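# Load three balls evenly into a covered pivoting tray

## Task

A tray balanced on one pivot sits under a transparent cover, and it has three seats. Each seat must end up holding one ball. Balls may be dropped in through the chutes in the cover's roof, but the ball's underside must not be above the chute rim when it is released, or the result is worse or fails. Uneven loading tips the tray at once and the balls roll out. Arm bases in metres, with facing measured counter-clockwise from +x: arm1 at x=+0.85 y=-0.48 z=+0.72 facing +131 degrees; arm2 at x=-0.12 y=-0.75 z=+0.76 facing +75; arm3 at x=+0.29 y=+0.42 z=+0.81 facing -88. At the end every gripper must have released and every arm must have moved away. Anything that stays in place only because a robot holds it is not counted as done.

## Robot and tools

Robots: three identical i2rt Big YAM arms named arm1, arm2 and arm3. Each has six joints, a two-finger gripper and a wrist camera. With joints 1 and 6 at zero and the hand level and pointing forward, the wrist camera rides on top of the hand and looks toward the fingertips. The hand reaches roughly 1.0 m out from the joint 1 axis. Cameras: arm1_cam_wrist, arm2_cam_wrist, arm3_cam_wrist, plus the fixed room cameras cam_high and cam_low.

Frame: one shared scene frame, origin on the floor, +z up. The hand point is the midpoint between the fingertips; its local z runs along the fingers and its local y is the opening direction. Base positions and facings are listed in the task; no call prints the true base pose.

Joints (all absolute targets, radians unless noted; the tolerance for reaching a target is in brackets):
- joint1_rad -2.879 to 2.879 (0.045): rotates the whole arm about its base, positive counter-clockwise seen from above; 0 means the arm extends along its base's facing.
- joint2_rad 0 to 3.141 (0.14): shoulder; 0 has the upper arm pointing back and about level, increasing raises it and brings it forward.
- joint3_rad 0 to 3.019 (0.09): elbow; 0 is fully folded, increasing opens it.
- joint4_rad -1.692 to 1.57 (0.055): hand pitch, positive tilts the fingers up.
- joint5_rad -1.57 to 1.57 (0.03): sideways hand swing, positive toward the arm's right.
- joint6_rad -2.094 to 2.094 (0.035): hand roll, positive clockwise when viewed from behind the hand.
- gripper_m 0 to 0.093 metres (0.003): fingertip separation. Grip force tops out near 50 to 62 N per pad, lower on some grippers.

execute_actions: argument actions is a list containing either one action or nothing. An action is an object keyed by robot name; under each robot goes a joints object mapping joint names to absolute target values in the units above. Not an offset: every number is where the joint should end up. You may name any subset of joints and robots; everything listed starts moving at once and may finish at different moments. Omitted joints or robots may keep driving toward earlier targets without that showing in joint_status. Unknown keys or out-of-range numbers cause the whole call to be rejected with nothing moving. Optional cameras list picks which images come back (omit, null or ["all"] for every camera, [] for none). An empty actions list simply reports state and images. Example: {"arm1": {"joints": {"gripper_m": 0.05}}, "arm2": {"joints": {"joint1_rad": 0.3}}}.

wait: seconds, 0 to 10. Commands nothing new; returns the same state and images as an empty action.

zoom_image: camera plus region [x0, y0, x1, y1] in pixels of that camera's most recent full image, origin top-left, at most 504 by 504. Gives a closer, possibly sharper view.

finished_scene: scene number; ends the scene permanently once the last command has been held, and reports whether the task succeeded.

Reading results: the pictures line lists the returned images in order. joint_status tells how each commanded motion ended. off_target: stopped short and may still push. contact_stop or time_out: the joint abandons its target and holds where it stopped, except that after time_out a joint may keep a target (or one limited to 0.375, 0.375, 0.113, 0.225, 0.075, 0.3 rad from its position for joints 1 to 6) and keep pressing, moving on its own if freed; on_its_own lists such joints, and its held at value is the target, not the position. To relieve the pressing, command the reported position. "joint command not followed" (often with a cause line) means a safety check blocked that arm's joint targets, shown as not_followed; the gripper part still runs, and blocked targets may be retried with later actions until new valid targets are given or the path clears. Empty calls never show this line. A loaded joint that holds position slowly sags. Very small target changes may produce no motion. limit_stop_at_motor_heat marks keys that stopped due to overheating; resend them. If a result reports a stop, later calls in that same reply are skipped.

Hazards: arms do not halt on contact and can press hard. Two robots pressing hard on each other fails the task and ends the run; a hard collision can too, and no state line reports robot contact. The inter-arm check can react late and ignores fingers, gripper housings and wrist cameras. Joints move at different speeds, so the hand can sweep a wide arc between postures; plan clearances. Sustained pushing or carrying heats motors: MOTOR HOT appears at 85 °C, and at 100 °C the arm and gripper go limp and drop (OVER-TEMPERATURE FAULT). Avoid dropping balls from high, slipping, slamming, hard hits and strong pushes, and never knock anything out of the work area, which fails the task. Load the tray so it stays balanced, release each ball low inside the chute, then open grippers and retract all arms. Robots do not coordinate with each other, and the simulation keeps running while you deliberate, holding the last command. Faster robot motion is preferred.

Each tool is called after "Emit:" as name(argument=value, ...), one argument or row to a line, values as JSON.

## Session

Emit:
execute_actions(
  actions=[],
)

Scene clock: 0.00 s.
arm1.joint_positions: joint1_rad=-0.171 joint2_rad=+0.617 joint3_rad=+1.668 joint4_rad=-1.475 joint5_rad=-0.301 joint6_rad=-0.271 gripper_m=+0.095
arm1.joint_status: not commanded
arm1.hand: x=+0.7307 y=-0.3662 z=+1.3600 quat_wxyz=(-0.220, +0.802, -0.232, -0.504) (m; scene frame)
arm2.joint_positions: joint1_rad=-0.255 joint2_rad=+0.327 joint3_rad=+1.640 joint4_rad=-1.331 joint5_rad=+0.279 joint6_rad=+0.672 gripper_m=+0.094
arm2.joint_status: not commanded
arm2.hand: x=-0.0627 y=-0.7450 z=+1.4425 quat_wxyz=(-0.523, +0.036, -0.717, -0.459) (m; scene frame)
arm3.joint_positions: joint1_rad=-0.370 joint2_rad=+0.490 joint3_rad=+1.498 joint4_rad=-1.331 joint5_rad=-0.229 joint6_rad=-0.622 gripper_m=+0.094
arm3.joint_status: not commanded
arm3.hand: x=+0.2718 y=+0.2661 z=+1.4242 quat_wxyz=(-0.262, -0.434, -0.684, +0.525) (m; scene frame)
pictures: arm1_cam_wrist, arm2_cam_wrist, arm3_cam_wrist, cam_high, cam_low
Images, in order (width x height): arm1_cam_wrist 616x616, arm2_cam_wrist 616x616, arm3_cam_wrist 616x616, cam_high 504x504, cam_low 504x504.

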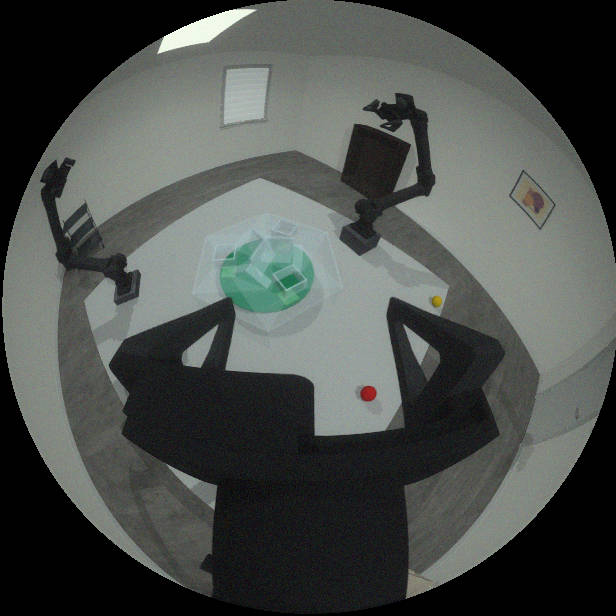

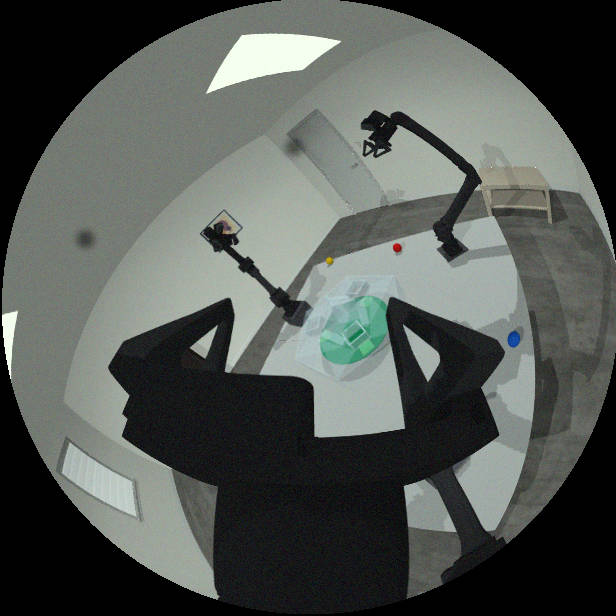

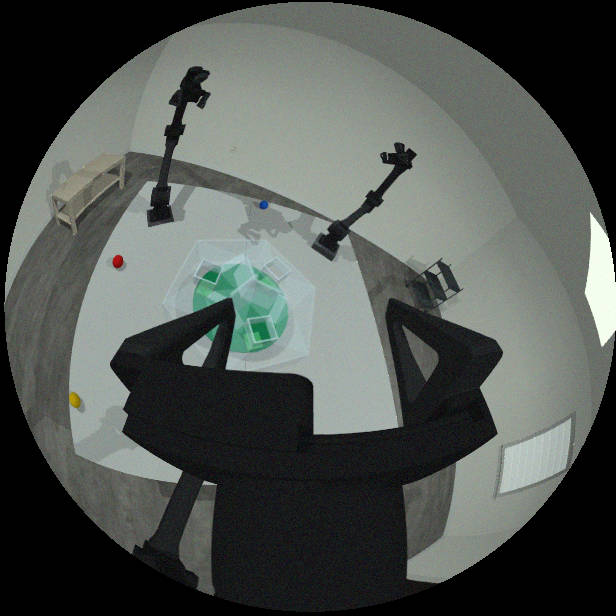

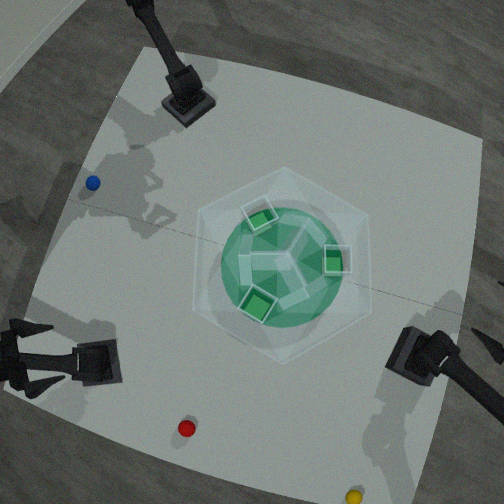

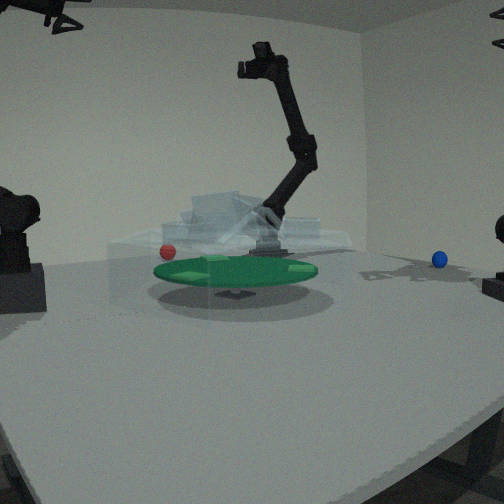

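Emit:
zoom_image(
  camera="cam_high",
  region=[180, 155, 390, 365],
)

Emit:
zoom_image(
  camera="cam_high",
  region=[60, 330, 260, 504],
)

Emit:
zoom_image(
  camera="cam_high",
  region=[300, 310, 500, 504],
)

Emit:
zoom_image(
  camera="cam_high",
  region=[40, 40, 240, 240],
)

Emit:
zoom_image(
  camera="cam_low",
  region=[100, 170, 370, 330],
)

Region (180, 155, 390, 365) of cam_high's 504x504 image, scaled by 2.400, with more detail than that image has.

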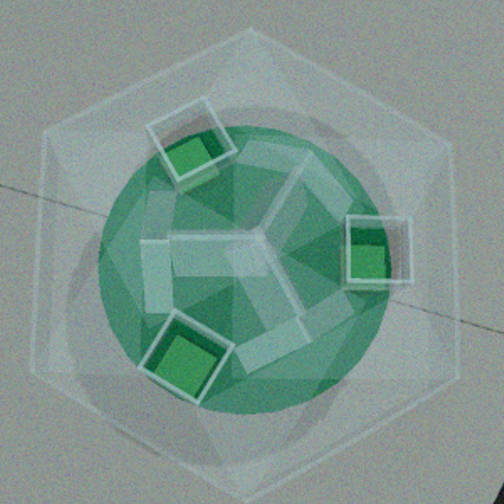

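Region (60, 330, 260, 504) of cam_high's 504x504 image, scaled by 2.520, with more detail than that image has; it fills the top 438 rows of this view, and the rest is white.

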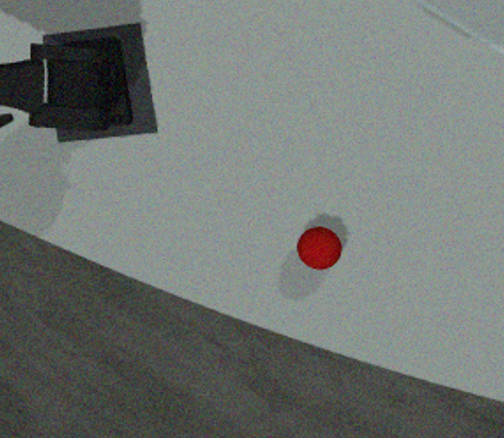

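Region (300, 310, 500, 504) of cam_high's 504x504 image, scaled by 2.520, with more detail than that image has; it fills the top 489 rows of this view, and the rest is white.

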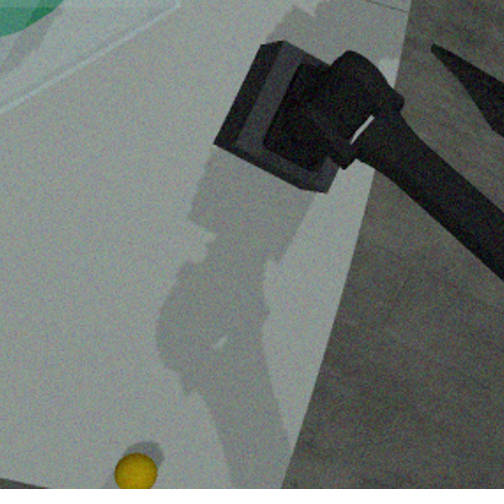

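Region (40, 40, 240, 240) of cam_high's 504x504 image, scaled by 2.520, with more detail than that image has.

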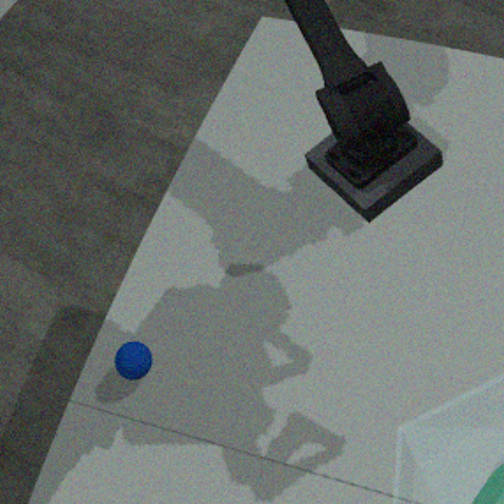

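Region (100, 170, 370, 330) of cam_low's 504x504 image, scaled by 1.867, with more detail than that image has; it fills the top 299 rows of this view, and the rest is white.

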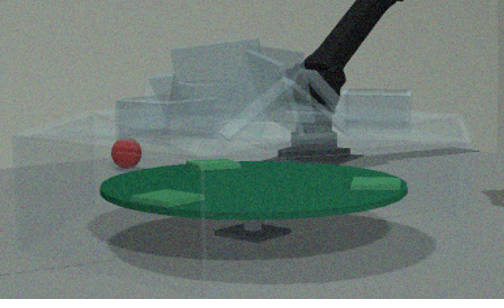

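Emit:
execute_actions(
  actions=[
    {"arm1": {"joints": {"joint1_rad": -0.75, "joint2_rad": 1.39, "joint3_rad": 0.947, "joint4_rad": -1.105, "joint5_rad": 0, "joint6_rad": 0}}, "arm2": {"joints": {"joint1_rad": -1.572, "joint2_rad": 1.70, "joint3_rad": 1.255, "joint4_rad": -1.104, "joint5_rad": 0, "joint6_rad": 0}}, "arm3": {"joints": {"joint1_rad": 1.66, "joint2_rad": 1.865, "joint3_rad": 1.303, "joint4_rad": -0.988, "joint5_rad": 0, "joint6_rad": 0}}},
  ],
)

Scene clock: 122.07 s.
arm1.joint_positions: joint1_rad=-0.757 joint2_rad=+1.404 joint3_rad=+0.943 joint4_rad=-1.109 joint5_rad=+0.000 joint6_rad=-0.009 gripper_m=+0.095
arm1.joint_status: all done
arm1.hand: x=+0.8696 y=-0.1121 z=+0.8187 quat_wxyz=(+0.004, +0.696, -0.718, +0.001) (m; scene frame)
arm2.joint_positions: joint1_rad=-1.582 joint2_rad=+1.695 joint3_rad=+1.253 joint4_rad=-1.107 joint5_rad=+0.000 joint6_rad=+0.014 gripper_m=+0.094
arm2.joint_status: all done
arm2.hand: x=+0.3452 y=-0.8787 z=+0.8457 quat_wxyz=(-0.005, -0.146, -0.989, +0.006) (m; scene frame)
arm3.joint_positions: joint1_rad=+1.662 joint2_rad=+1.870 joint3_rad=+1.313 joint4_rad=-0.987 joint5_rad=+0.000 joint6_rad=-0.013 gripper_m=+0.094
arm3.joint_status: all done
arm3.hand: x=+0.8149 y=+0.4856 z=+0.8363 quat_wxyz=(-0.016, +0.065, -0.998, -0.002) (m; scene frame)
pictures: arm1_cam_wrist, arm2_cam_wrist, arm3_cam_wrist, cam_high, cam_low
Images, in order (width x height): arm1_cam_wrist 616x616, arm2_cam_wrist 616x616, arm3_cam_wrist 616x616, cam_high 504x504, cam_low 504x504.

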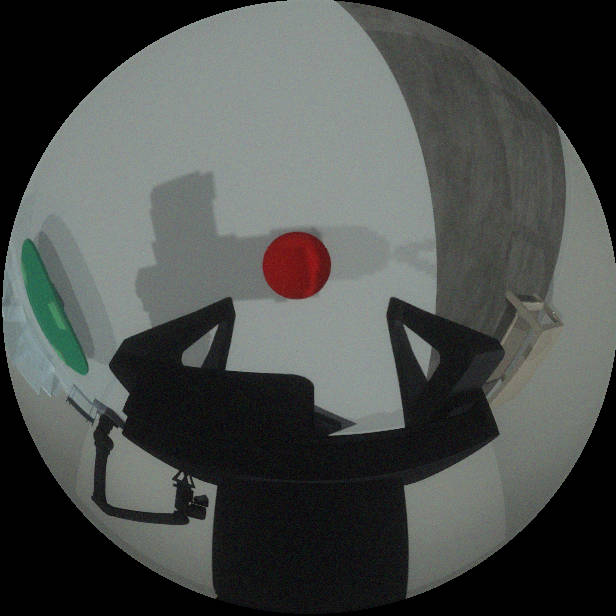

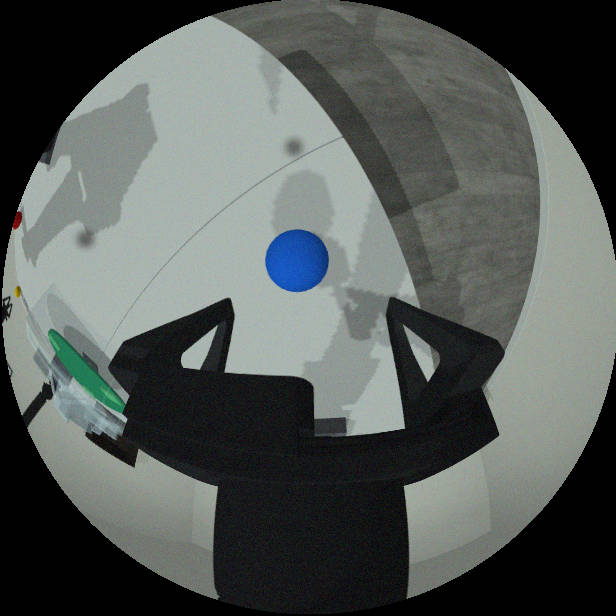

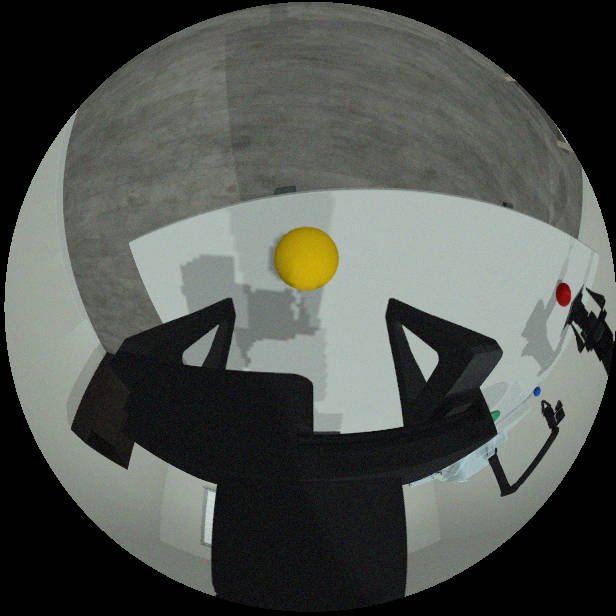

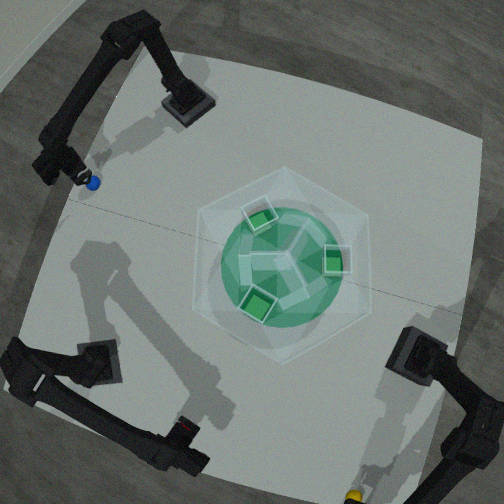

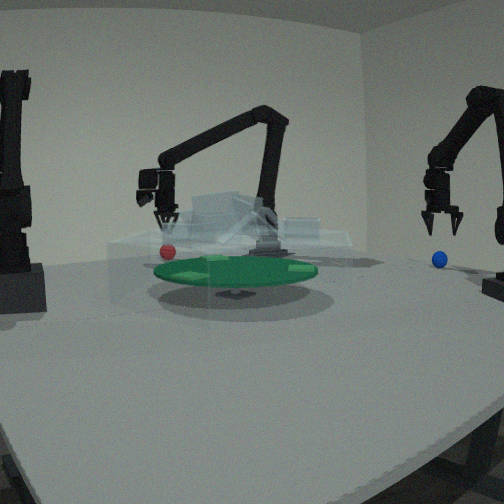

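Emit:
execute_actions(
  actions=[],
)

Scene clock: 143.43 s.
arm1.joint_positions: joint1_rad=-0.757 joint2_rad=+1.404 joint3_rad=+0.943 joint4_rad=-1.109 joint5_rad=+0.000 joint6_rad=-0.009 gripper_m=+0.095
arm1.joint_status: all done
arm1.hand: x=+0.8696 y=-0.1121 z=+0.8187 quat_wxyz=(+0.004, +0.696, -0.718, +0.001) (m; scene frame)
arm2.joint_positions: joint1_rad=-1.582 joint2_rad=+1.695 joint3_rad=+1.253 joint4_rad=-1.107 joint5_rad=+0.000 joint6_rad=+0.014 gripper_m=+0.094
arm2.joint_status: all done
arm2.hand: x=+0.3452 y=-0.8787 z=+0.8457 quat_wxyz=(-0.005, -0.146, -0.989, +0.006) (m; scene frame)
arm3.joint_positions: joint1_rad=+1.662 joint2_rad=+1.870 joint3_rad=+1.313 joint4_rad=-0.987 joint5_rad=+0.000 joint6_rad=-0.013 gripper_m=+0.094
arm3.joint_status: all done
arm3.hand: x=+0.8149 y=+0.4856 z=+0.8363 quat_wxyz=(-0.016, +0.065, -0.998, -0.002) (m; scene frame)
pictures: arm1_cam_wrist, arm2_cam_wrist, arm3_cam_wrist, cam_high, cam_low
Images, in order (width x height): arm1_cam_wrist 616x616, arm2_cam_wrist 616x616, arm3_cam_wrist 616x616, cam_high 504x504, cam_low 504x504.

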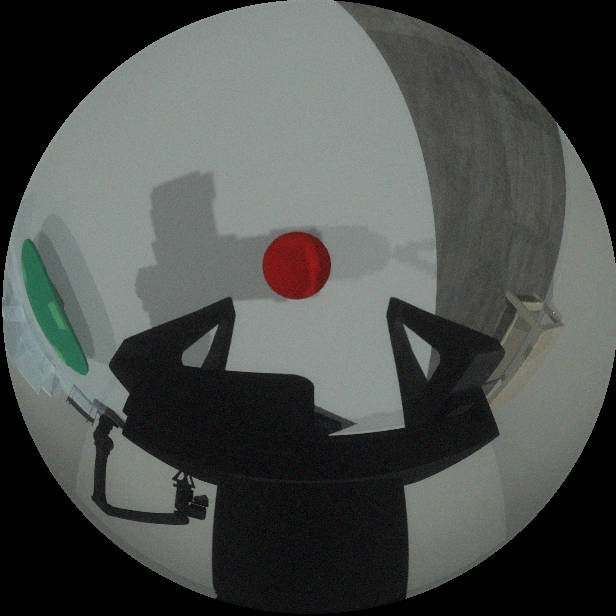

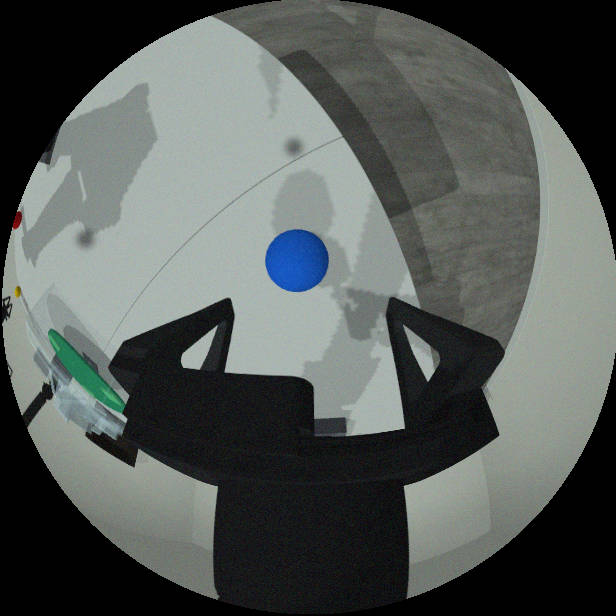

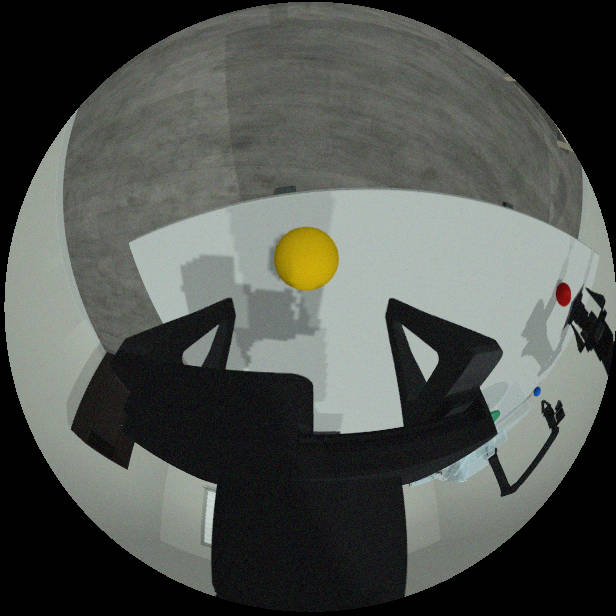

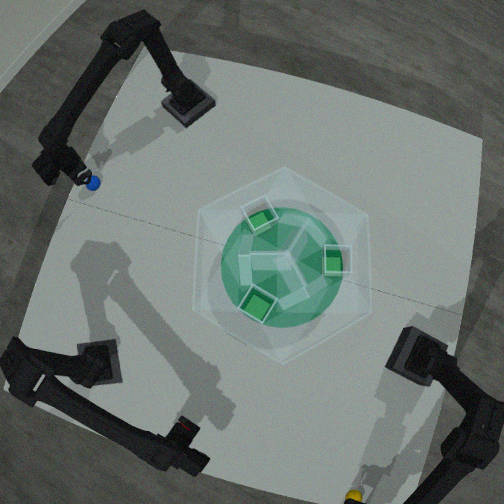

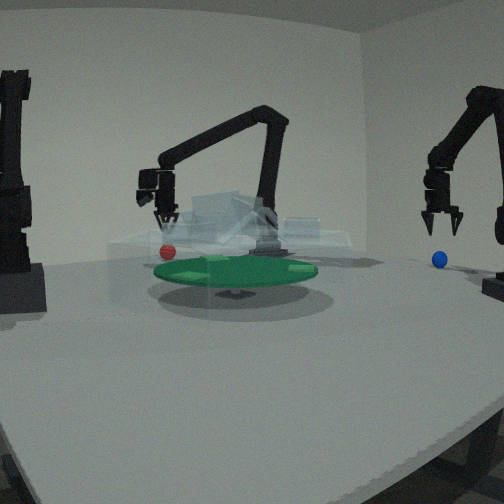

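Emit:
execute_actions(
  actions=[
    {"arm1":{"joints":{"joint1_rad":-0.717,"joint2_rad":1.52,"joint3_rad":0.817,"joint4_rad":-0.85}},"arm2":{"joints":{"joint1_rad":-1.547,"joint2_rad":1.822,"joint3_rad":1.155,"joint4_rad":-0.876}},"arm3":{"joints":{"joint1_rad":1.674,"joint2_rad":2.022,"joint3_rad":1.262,"joint4_rad":-0.793}}},
  ],
  cameras=["arm1_cam_wrist","arm2_cam_wrist","arm3_cam_wrist"],
)

Scene clock: 181.87 s.
arm1.joint_positions: joint1_rad=-0.721 joint2_rad=+1.533 joint3_rad=+0.811 joint4_rad=-0.863 joint5_rad=+0.000 joint6_rad=-0.009 gripper_m=+0.095
arm1.joint_status: all done
arm1.hand: x=+0.8560 y=-0.1215 z=+0.7330 quat_wxyz=(+0.008, +0.709, -0.705, +0.006) (m; scene frame)
arm2.joint_positions: joint1_rad=-1.553 joint2_rad=+1.835 joint3_rad=+1.148 joint4_rad=-0.887 joint5_rad=+0.000 joint6_rad=+0.014 gripper_m=+0.094
arm2.joint_status: all done
arm2.hand: x=+0.3422 y=-0.8644 z=+0.7473 quat_wxyz=(+0.007, -0.131, -0.991, +0.004) (m; scene frame)
arm3.joint_positions: joint1_rad=+1.662 joint2_rad=+2.030 joint3_rad=+1.258 joint4_rad=-0.804 joint5_rad=+0.000 joint6_rad=-0.013 gripper_m=+0.094
arm3.joint_status: all done
arm3.hand: x=+0.8093 y=+0.4851 z=+0.7392 quat_wxyz=(+0.000, +0.065, -0.998, -0.001) (m; scene frame)
pictures: arm1_cam_wrist, arm2_cam_wrist, arm3_cam_wrist
Images, in order (width x height): arm1_cam_wrist 616x616, arm2_cam_wrist 616x616, arm3_cam_wrist 616x616.

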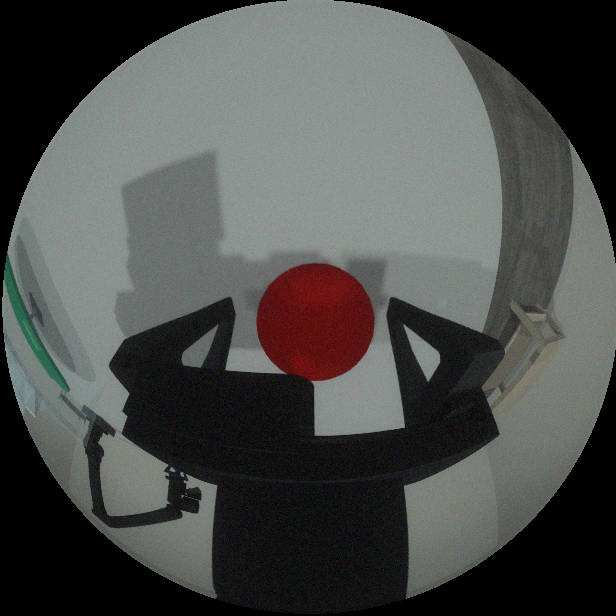

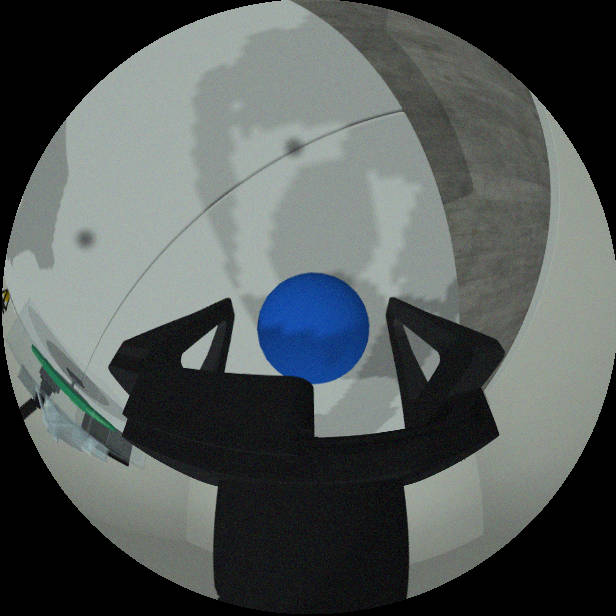

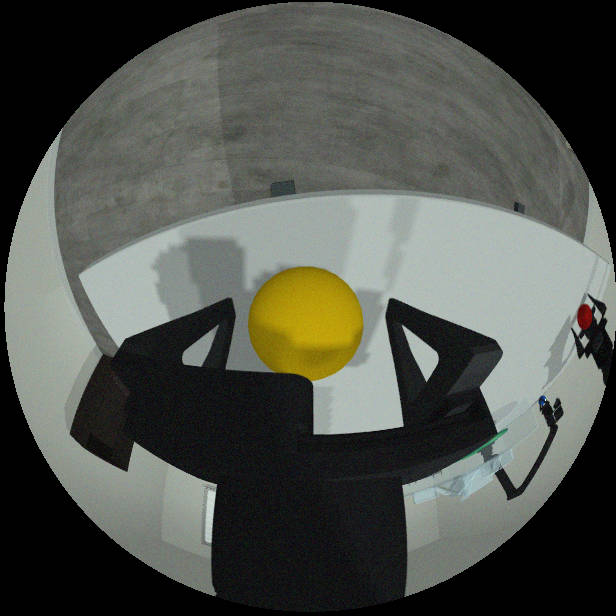

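Emit:
execute_actions(
  actions=[
    {"arm1":{"joints":{"joint2_rad":1.505,"joint4_rad":-0.837,"gripper_m":0.05}},"arm2":{"joints":{"joint2_rad":1.81,"gripper_m":0.05}},"arm3":{"joints":{"joint2_rad":2.012,"gripper_m":0.05}}},
  ],
  cameras=["arm1_cam_wrist","arm2_cam_wrist","arm3_cam_wrist"],
)

Scene clock: 219.07 s.
arm1.joint_positions: joint1_rad=-0.721 joint2_rad=+1.523 joint3_rad=+0.811 joint4_rad=-0.850 joint5_rad=+0.000 joint6_rad=-0.009 gripper_m=+0.055
arm1.joint_status: gripper_m off_target (ended at +0.055, target +0.050); the others done
arm1.hand: x=+0.8560 y=-0.1172 z=+0.7362 quat_wxyz=(+0.001, +0.709, -0.706, -0.002) (m; scene frame)
arm2.joint_positions: joint1_rad=-1.553 joint2_rad=+1.835 joint3_rad=+1.148 joint4_rad=-0.887 joint5_rad=+0.000 joint6_rad=+0.013 gripper_m=+0.054
arm2.joint_status: gripper_m off_target (ended at +0.054, target +0.050); the others done
arm2.hand: x=+0.3423 y=-0.8643 z=+0.7473 quat_wxyz=(+0.007, -0.131, -0.991, +0.004) (m; scene frame)
arm3.joint_positions: joint1_rad=+1.662 joint2_rad=+2.023 joint3_rad=+1.258 joint4_rad=-0.803 joint5_rad=+0.001 joint6_rad=-0.013 gripper_m=+0.055
arm3.joint_status: gripper_m off_target (ended at +0.055, target +0.050); the others done
arm3.hand: x=+0.8108 y=+0.4852 z=+0.7427 quat_wxyz=(-0.003, +0.065, -0.998, -0.001) (m; scene frame)
pictures: arm1_cam_wrist, arm2_cam_wrist, arm3_cam_wrist
Images, in order (width x height): arm1_cam_wrist 616x616, arm2_cam_wrist 616x616, arm3_cam_wrist 616x616.

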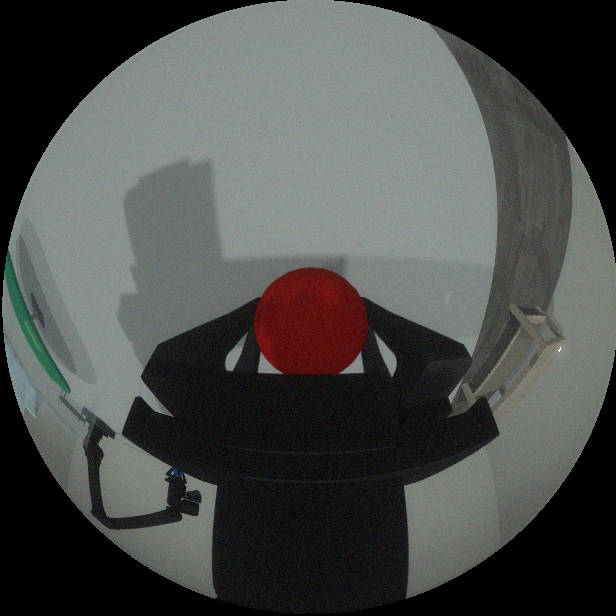

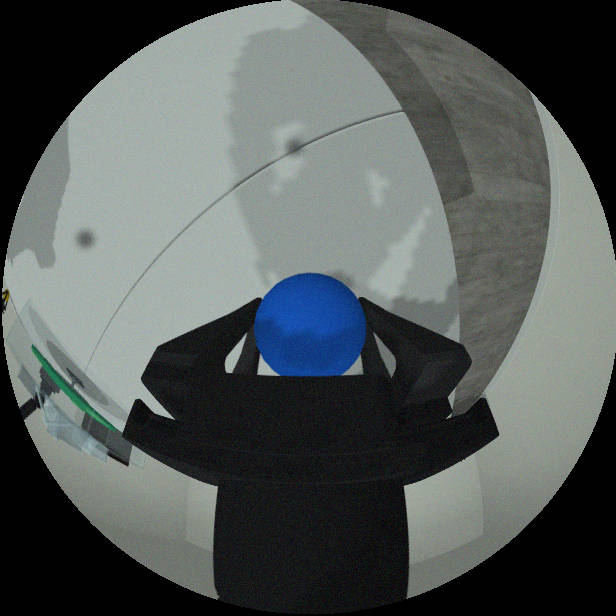

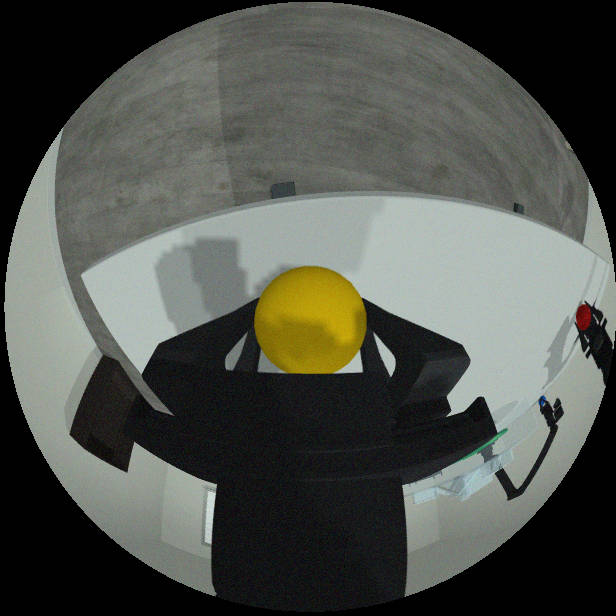

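Emit:
execute_actions(
  actions=[],
  cameras=["cam_high","cam_low"],
)

Emit:
zoom_image(
  camera="cam_high",
  region=[180, 160, 390, 370],
)

Scene clock: 266.17 s.
arm1.joint_positions: joint1_rad=-0.721 joint2_rad=+1.523 joint3_rad=+0.811 joint4_rad=-0.850 joint5_rad=+0.000 joint6_rad=-0.009 gripper_m=+0.055
arm1.joint_status: gripper_m off_target (ended at +0.055, target +0.050); the others done
arm1.hand: x=+0.8560 y=-0.1172 z=+0.7362 quat_wxyz=(+0.001, +0.709, -0.706, -0.002) (m; scene frame)
arm2.joint_positions: joint1_rad=-1.553 joint2_rad=+1.835 joint3_rad=+1.148 joint4_rad=-0.887 joint5_rad=+0.000 joint6_rad=+0.013 gripper_m=+0.054
arm2.joint_status: gripper_m off_target (ended at +0.054, target +0.050); the others done
arm2.hand: x=+0.3423 y=-0.8643 z=+0.7473 quat_wxyz=(+0.007, -0.131, -0.991, +0.004) (m; scene frame)
arm3.joint_positions: joint1_rad=+1.662 joint2_rad=+2.023 joint3_rad=+1.258 joint4_rad=-0.803 joint5_rad=+0.001 joint6_rad=-0.013 gripper_m=+0.055
arm3.joint_status: gripper_m off_target (ended at +0.055, target +0.050); the others done
arm3.hand: x=+0.8108 y=+0.4852 z=+0.7427 quat_wxyz=(-0.003, +0.065, -0.998, -0.001) (m; scene frame)
pictures: cam_high, cam_low
Images, in order (width x height): cam_high 504x504, cam_low 504x504.

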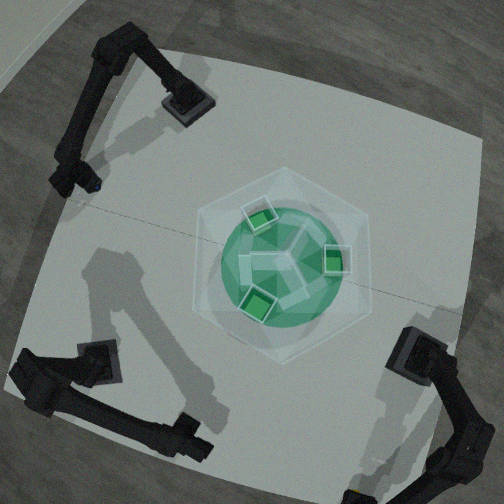

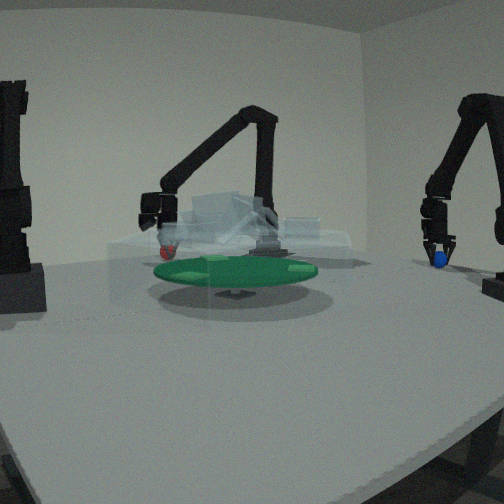

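Region (180, 160, 390, 370) of cam_high's 504x504 image, scaled by 2.400, with more detail than that image has.

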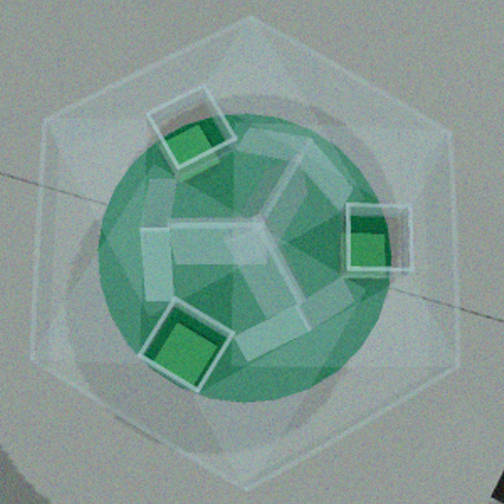

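Emit:
execute_actions(
  actions=[
    {"arm1":{"joints":{"joint1_rad":0.173,"joint2_rad":1.42,"joint3_rad":1.725,"joint4_rad":-1.44,"joint6_rad":0.11,"gripper_m":0.046}},"arm2":{"joints":{"joint1_rad":-0.282,"joint2_rad":1.56,"joint3_rad":1.747,"joint4_rad":-1.397,"joint6_rad":0.79,"gripper_m":0.046}},"arm3":{"joints":{"joint1_rad":-0.293,"joint2_rad":1.10,"joint3_rad":1.262,"joint4_rad":-1.5,"gripper_m":0.046}}},
  ],
)

Scene clock: 388.13 s.
arm1.joint_positions: joint1_rad=+0.181 joint2_rad=+1.432 joint3_rad=+1.664 joint4_rad=-1.433 joint5_rad=-0.002 joint6_rad=+0.101 gripper_m=+0.055
arm1.joint_status: gripper_m off_target (ended at +0.055, target +0.046); the others done
arm1.hand: x=+0.4665 y=-0.1681 z=+1.0952 quat_wxyz=(-0.047, +0.910, -0.371, -0.178) (m; scene frame)
arm2.joint_positions: joint1_rad=-0.278 joint2_rad=+1.558 joint3_rad=+1.711 joint4_rad=-1.389 joint5_rad=-0.002 joint6_rad=+0.776 gripper_m=+0.054
arm2.joint_status: gripper_m off_target (ended at +0.054, target +0.046); the others done
arm2.hand: x=+0.1621 y=-0.2784 z=+1.0912 quat_wxyz=(-0.096, +0.122, -0.979, -0.129) (m; scene frame)
arm3.joint_positions: joint1_rad=-0.285 joint2_rad=+1.102 joint3_rad=+1.257 joint4_rad=-1.492 joint5_rad=+0.002 joint6_rad=-0.011 gripper_m=+0.055
arm3.joint_status: gripper_m off_target (ended at +0.055, target +0.046); the others done
arm3.hand: x=+0.1990 y=+0.0894 z=+1.1270 quat_wxyz=(-0.070, -0.784, -0.610, +0.091) (m; scene frame)
pictures: arm1_cam_wrist, arm2_cam_wrist, arm3_cam_wrist, cam_high, cam_low
Images, in order (width x height): arm1_cam_wrist 616x616, arm2_cam_wrist 616x616, arm3_cam_wrist 616x616, cam_high 504x504, cam_low 504x504.

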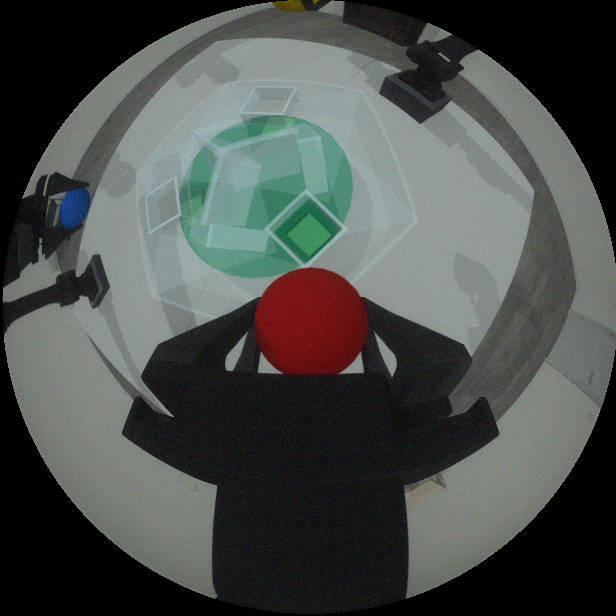

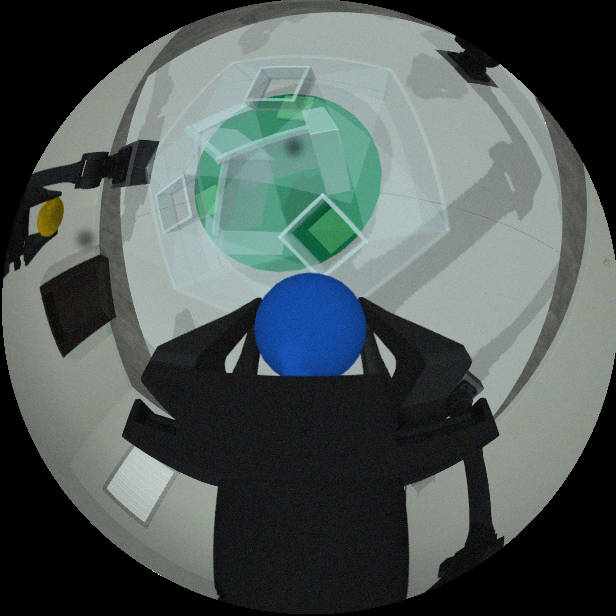

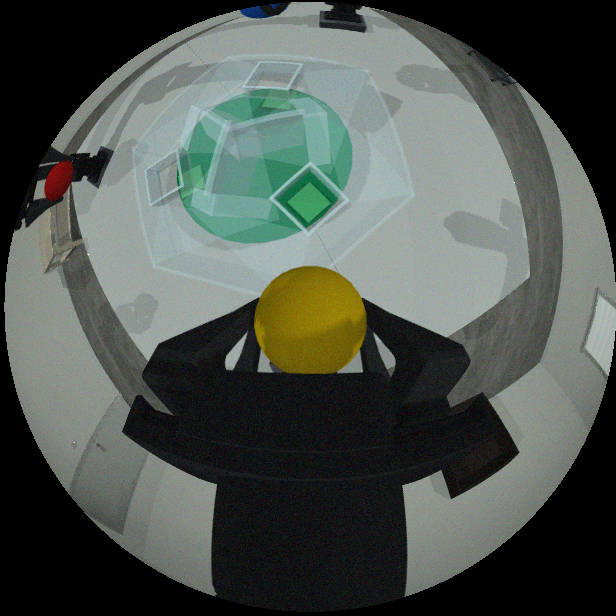

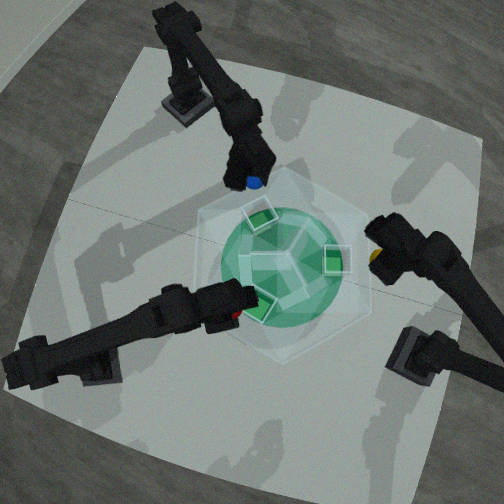

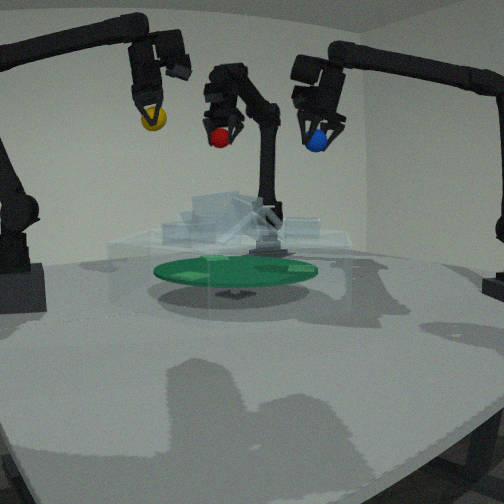

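Emit:
zoom_image(
  camera="arm1_cam_wrist",
  region=[250, 170, 370, 290],
)

Emit:
zoom_image(
  camera="arm2_cam_wrist",
  region=[260, 180, 380, 300],
)

Emit:
zoom_image(
  camera="arm3_cam_wrist",
  region=[250, 140, 370, 260],
)

Region (250, 170, 370, 290) of arm1_cam_wrist's 616x616 image, scaled by 4.200, with more detail than that image has.

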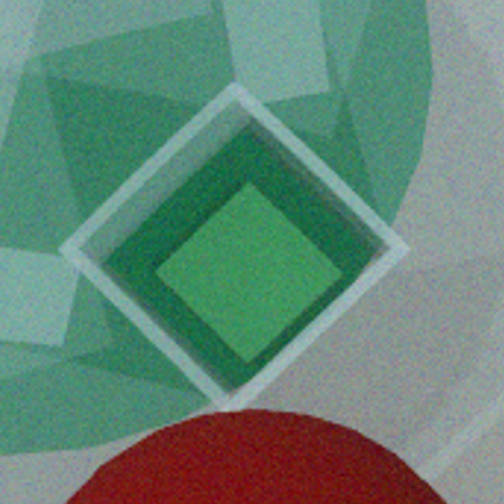

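Region (260, 180, 380, 300) of arm2_cam_wrist's 616x616 image, scaled by 4.200, with more detail than that image has.

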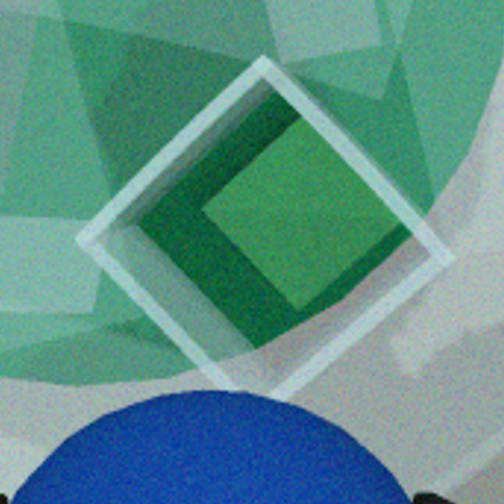

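Region (250, 140, 370, 260) of arm3_cam_wrist's 616x616 image, scaled by 4.200, with more detail than that image has.

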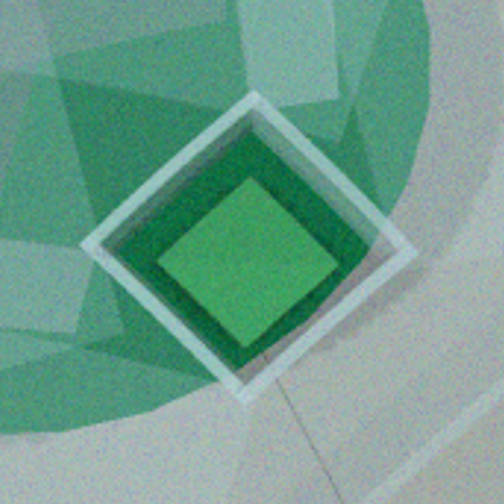

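Emit:
execute_actions(
  actions=[
    {"arm1":{"joints":{"joint1_rad":0.199,"joint2_rad":1.715,"joint4_rad":-1.381}},"arm2":{"joints":{"joint2_rad":1.785}},"arm3":{"joints":{"joint2_rad":1.40,"joint3_rad":1.078,"joint4_rad":-1.053,"joint6_rad":0.035}}},
  ],
)

Scene clock: 509.47 s.
arm1.joint_positions: joint1_rad=+0.190 joint2_rad=+1.739 joint3_rad=+1.682 joint4_rad=-1.393 joint5_rad=-0.002 joint6_rad=+0.101 gripper_m=+0.055
arm1.joint_status: all done
arm1.hand: x=+0.4116 y=-0.1319 z=+0.9481 quat_wxyz=(-0.012, +0.926, -0.373, -0.059) (m; scene frame)
arm2.joint_positions: joint1_rad=-0.278 joint2_rad=+1.821 joint3_rad=+1.711 joint4_rad=-1.390 joint5_rad=-0.002 joint6_rad=+0.776 gripper_m=+0.054
arm2.joint_status: all done
arm2.hand: x=+0.1786 y=-0.2491 z=+0.9479 quat_wxyz=(-0.014, +0.124, -0.992, -0.026) (m; scene frame)
arm3.joint_positions: joint1_rad=-0.285 joint2_rad=+1.407 joint3_rad=+1.062 joint4_rad=-1.066 joint5_rad=+0.002 joint6_rad=+0.022 gripper_m=+0.055
arm3.joint_status: all done
arm3.hand: x=+0.1794 y=+0.0128 z=+0.9515 quat_wxyz=(-0.049, -0.797, -0.599, +0.061) (m; scene frame)
pictures: arm1_cam_wrist, arm2_cam_wrist, arm3_cam_wrist, cam_high, cam_low
Images, in order (width x height): arm1_cam_wrist 616x616, arm2_cam_wrist 616x616, arm3_cam_wrist 616x616, cam_high 504x504, cam_low 504x504.

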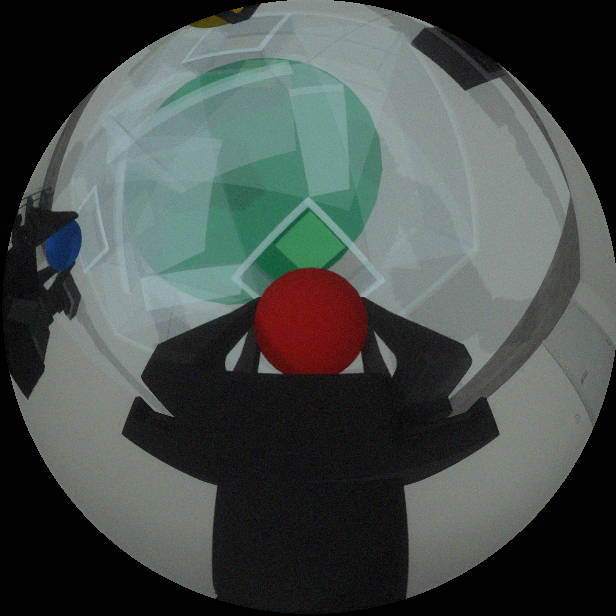

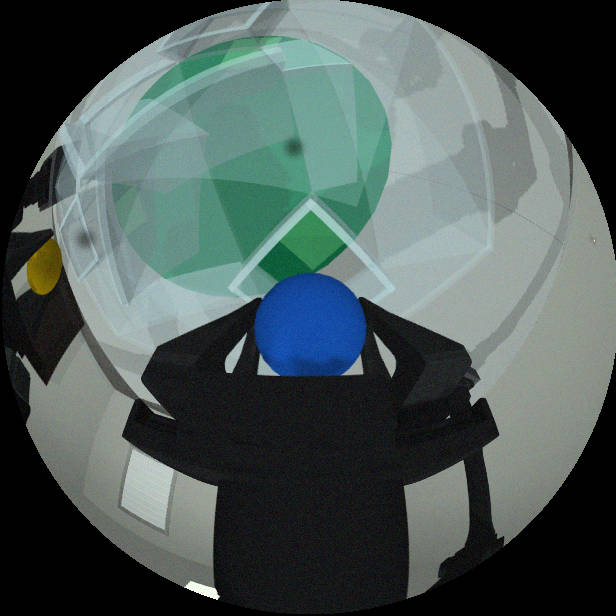

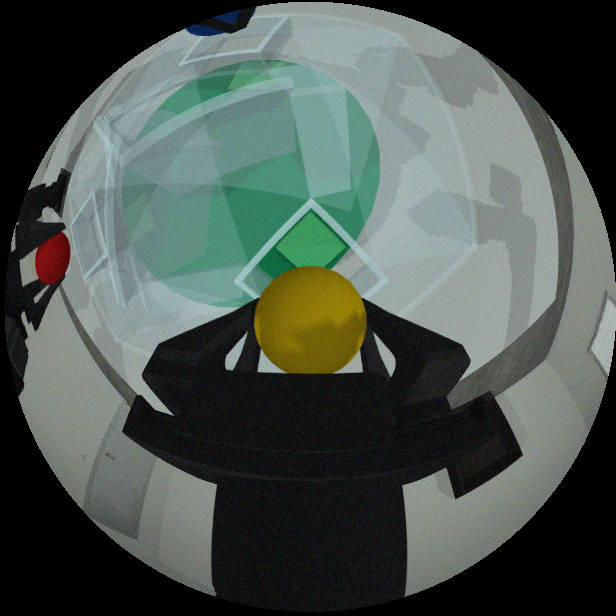

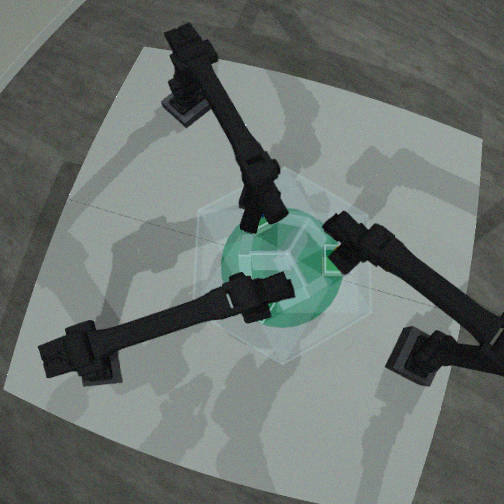

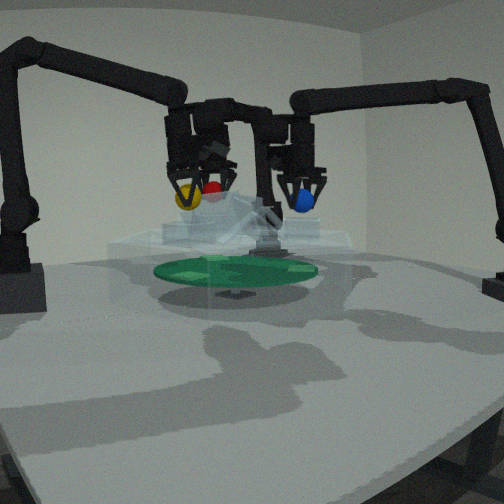

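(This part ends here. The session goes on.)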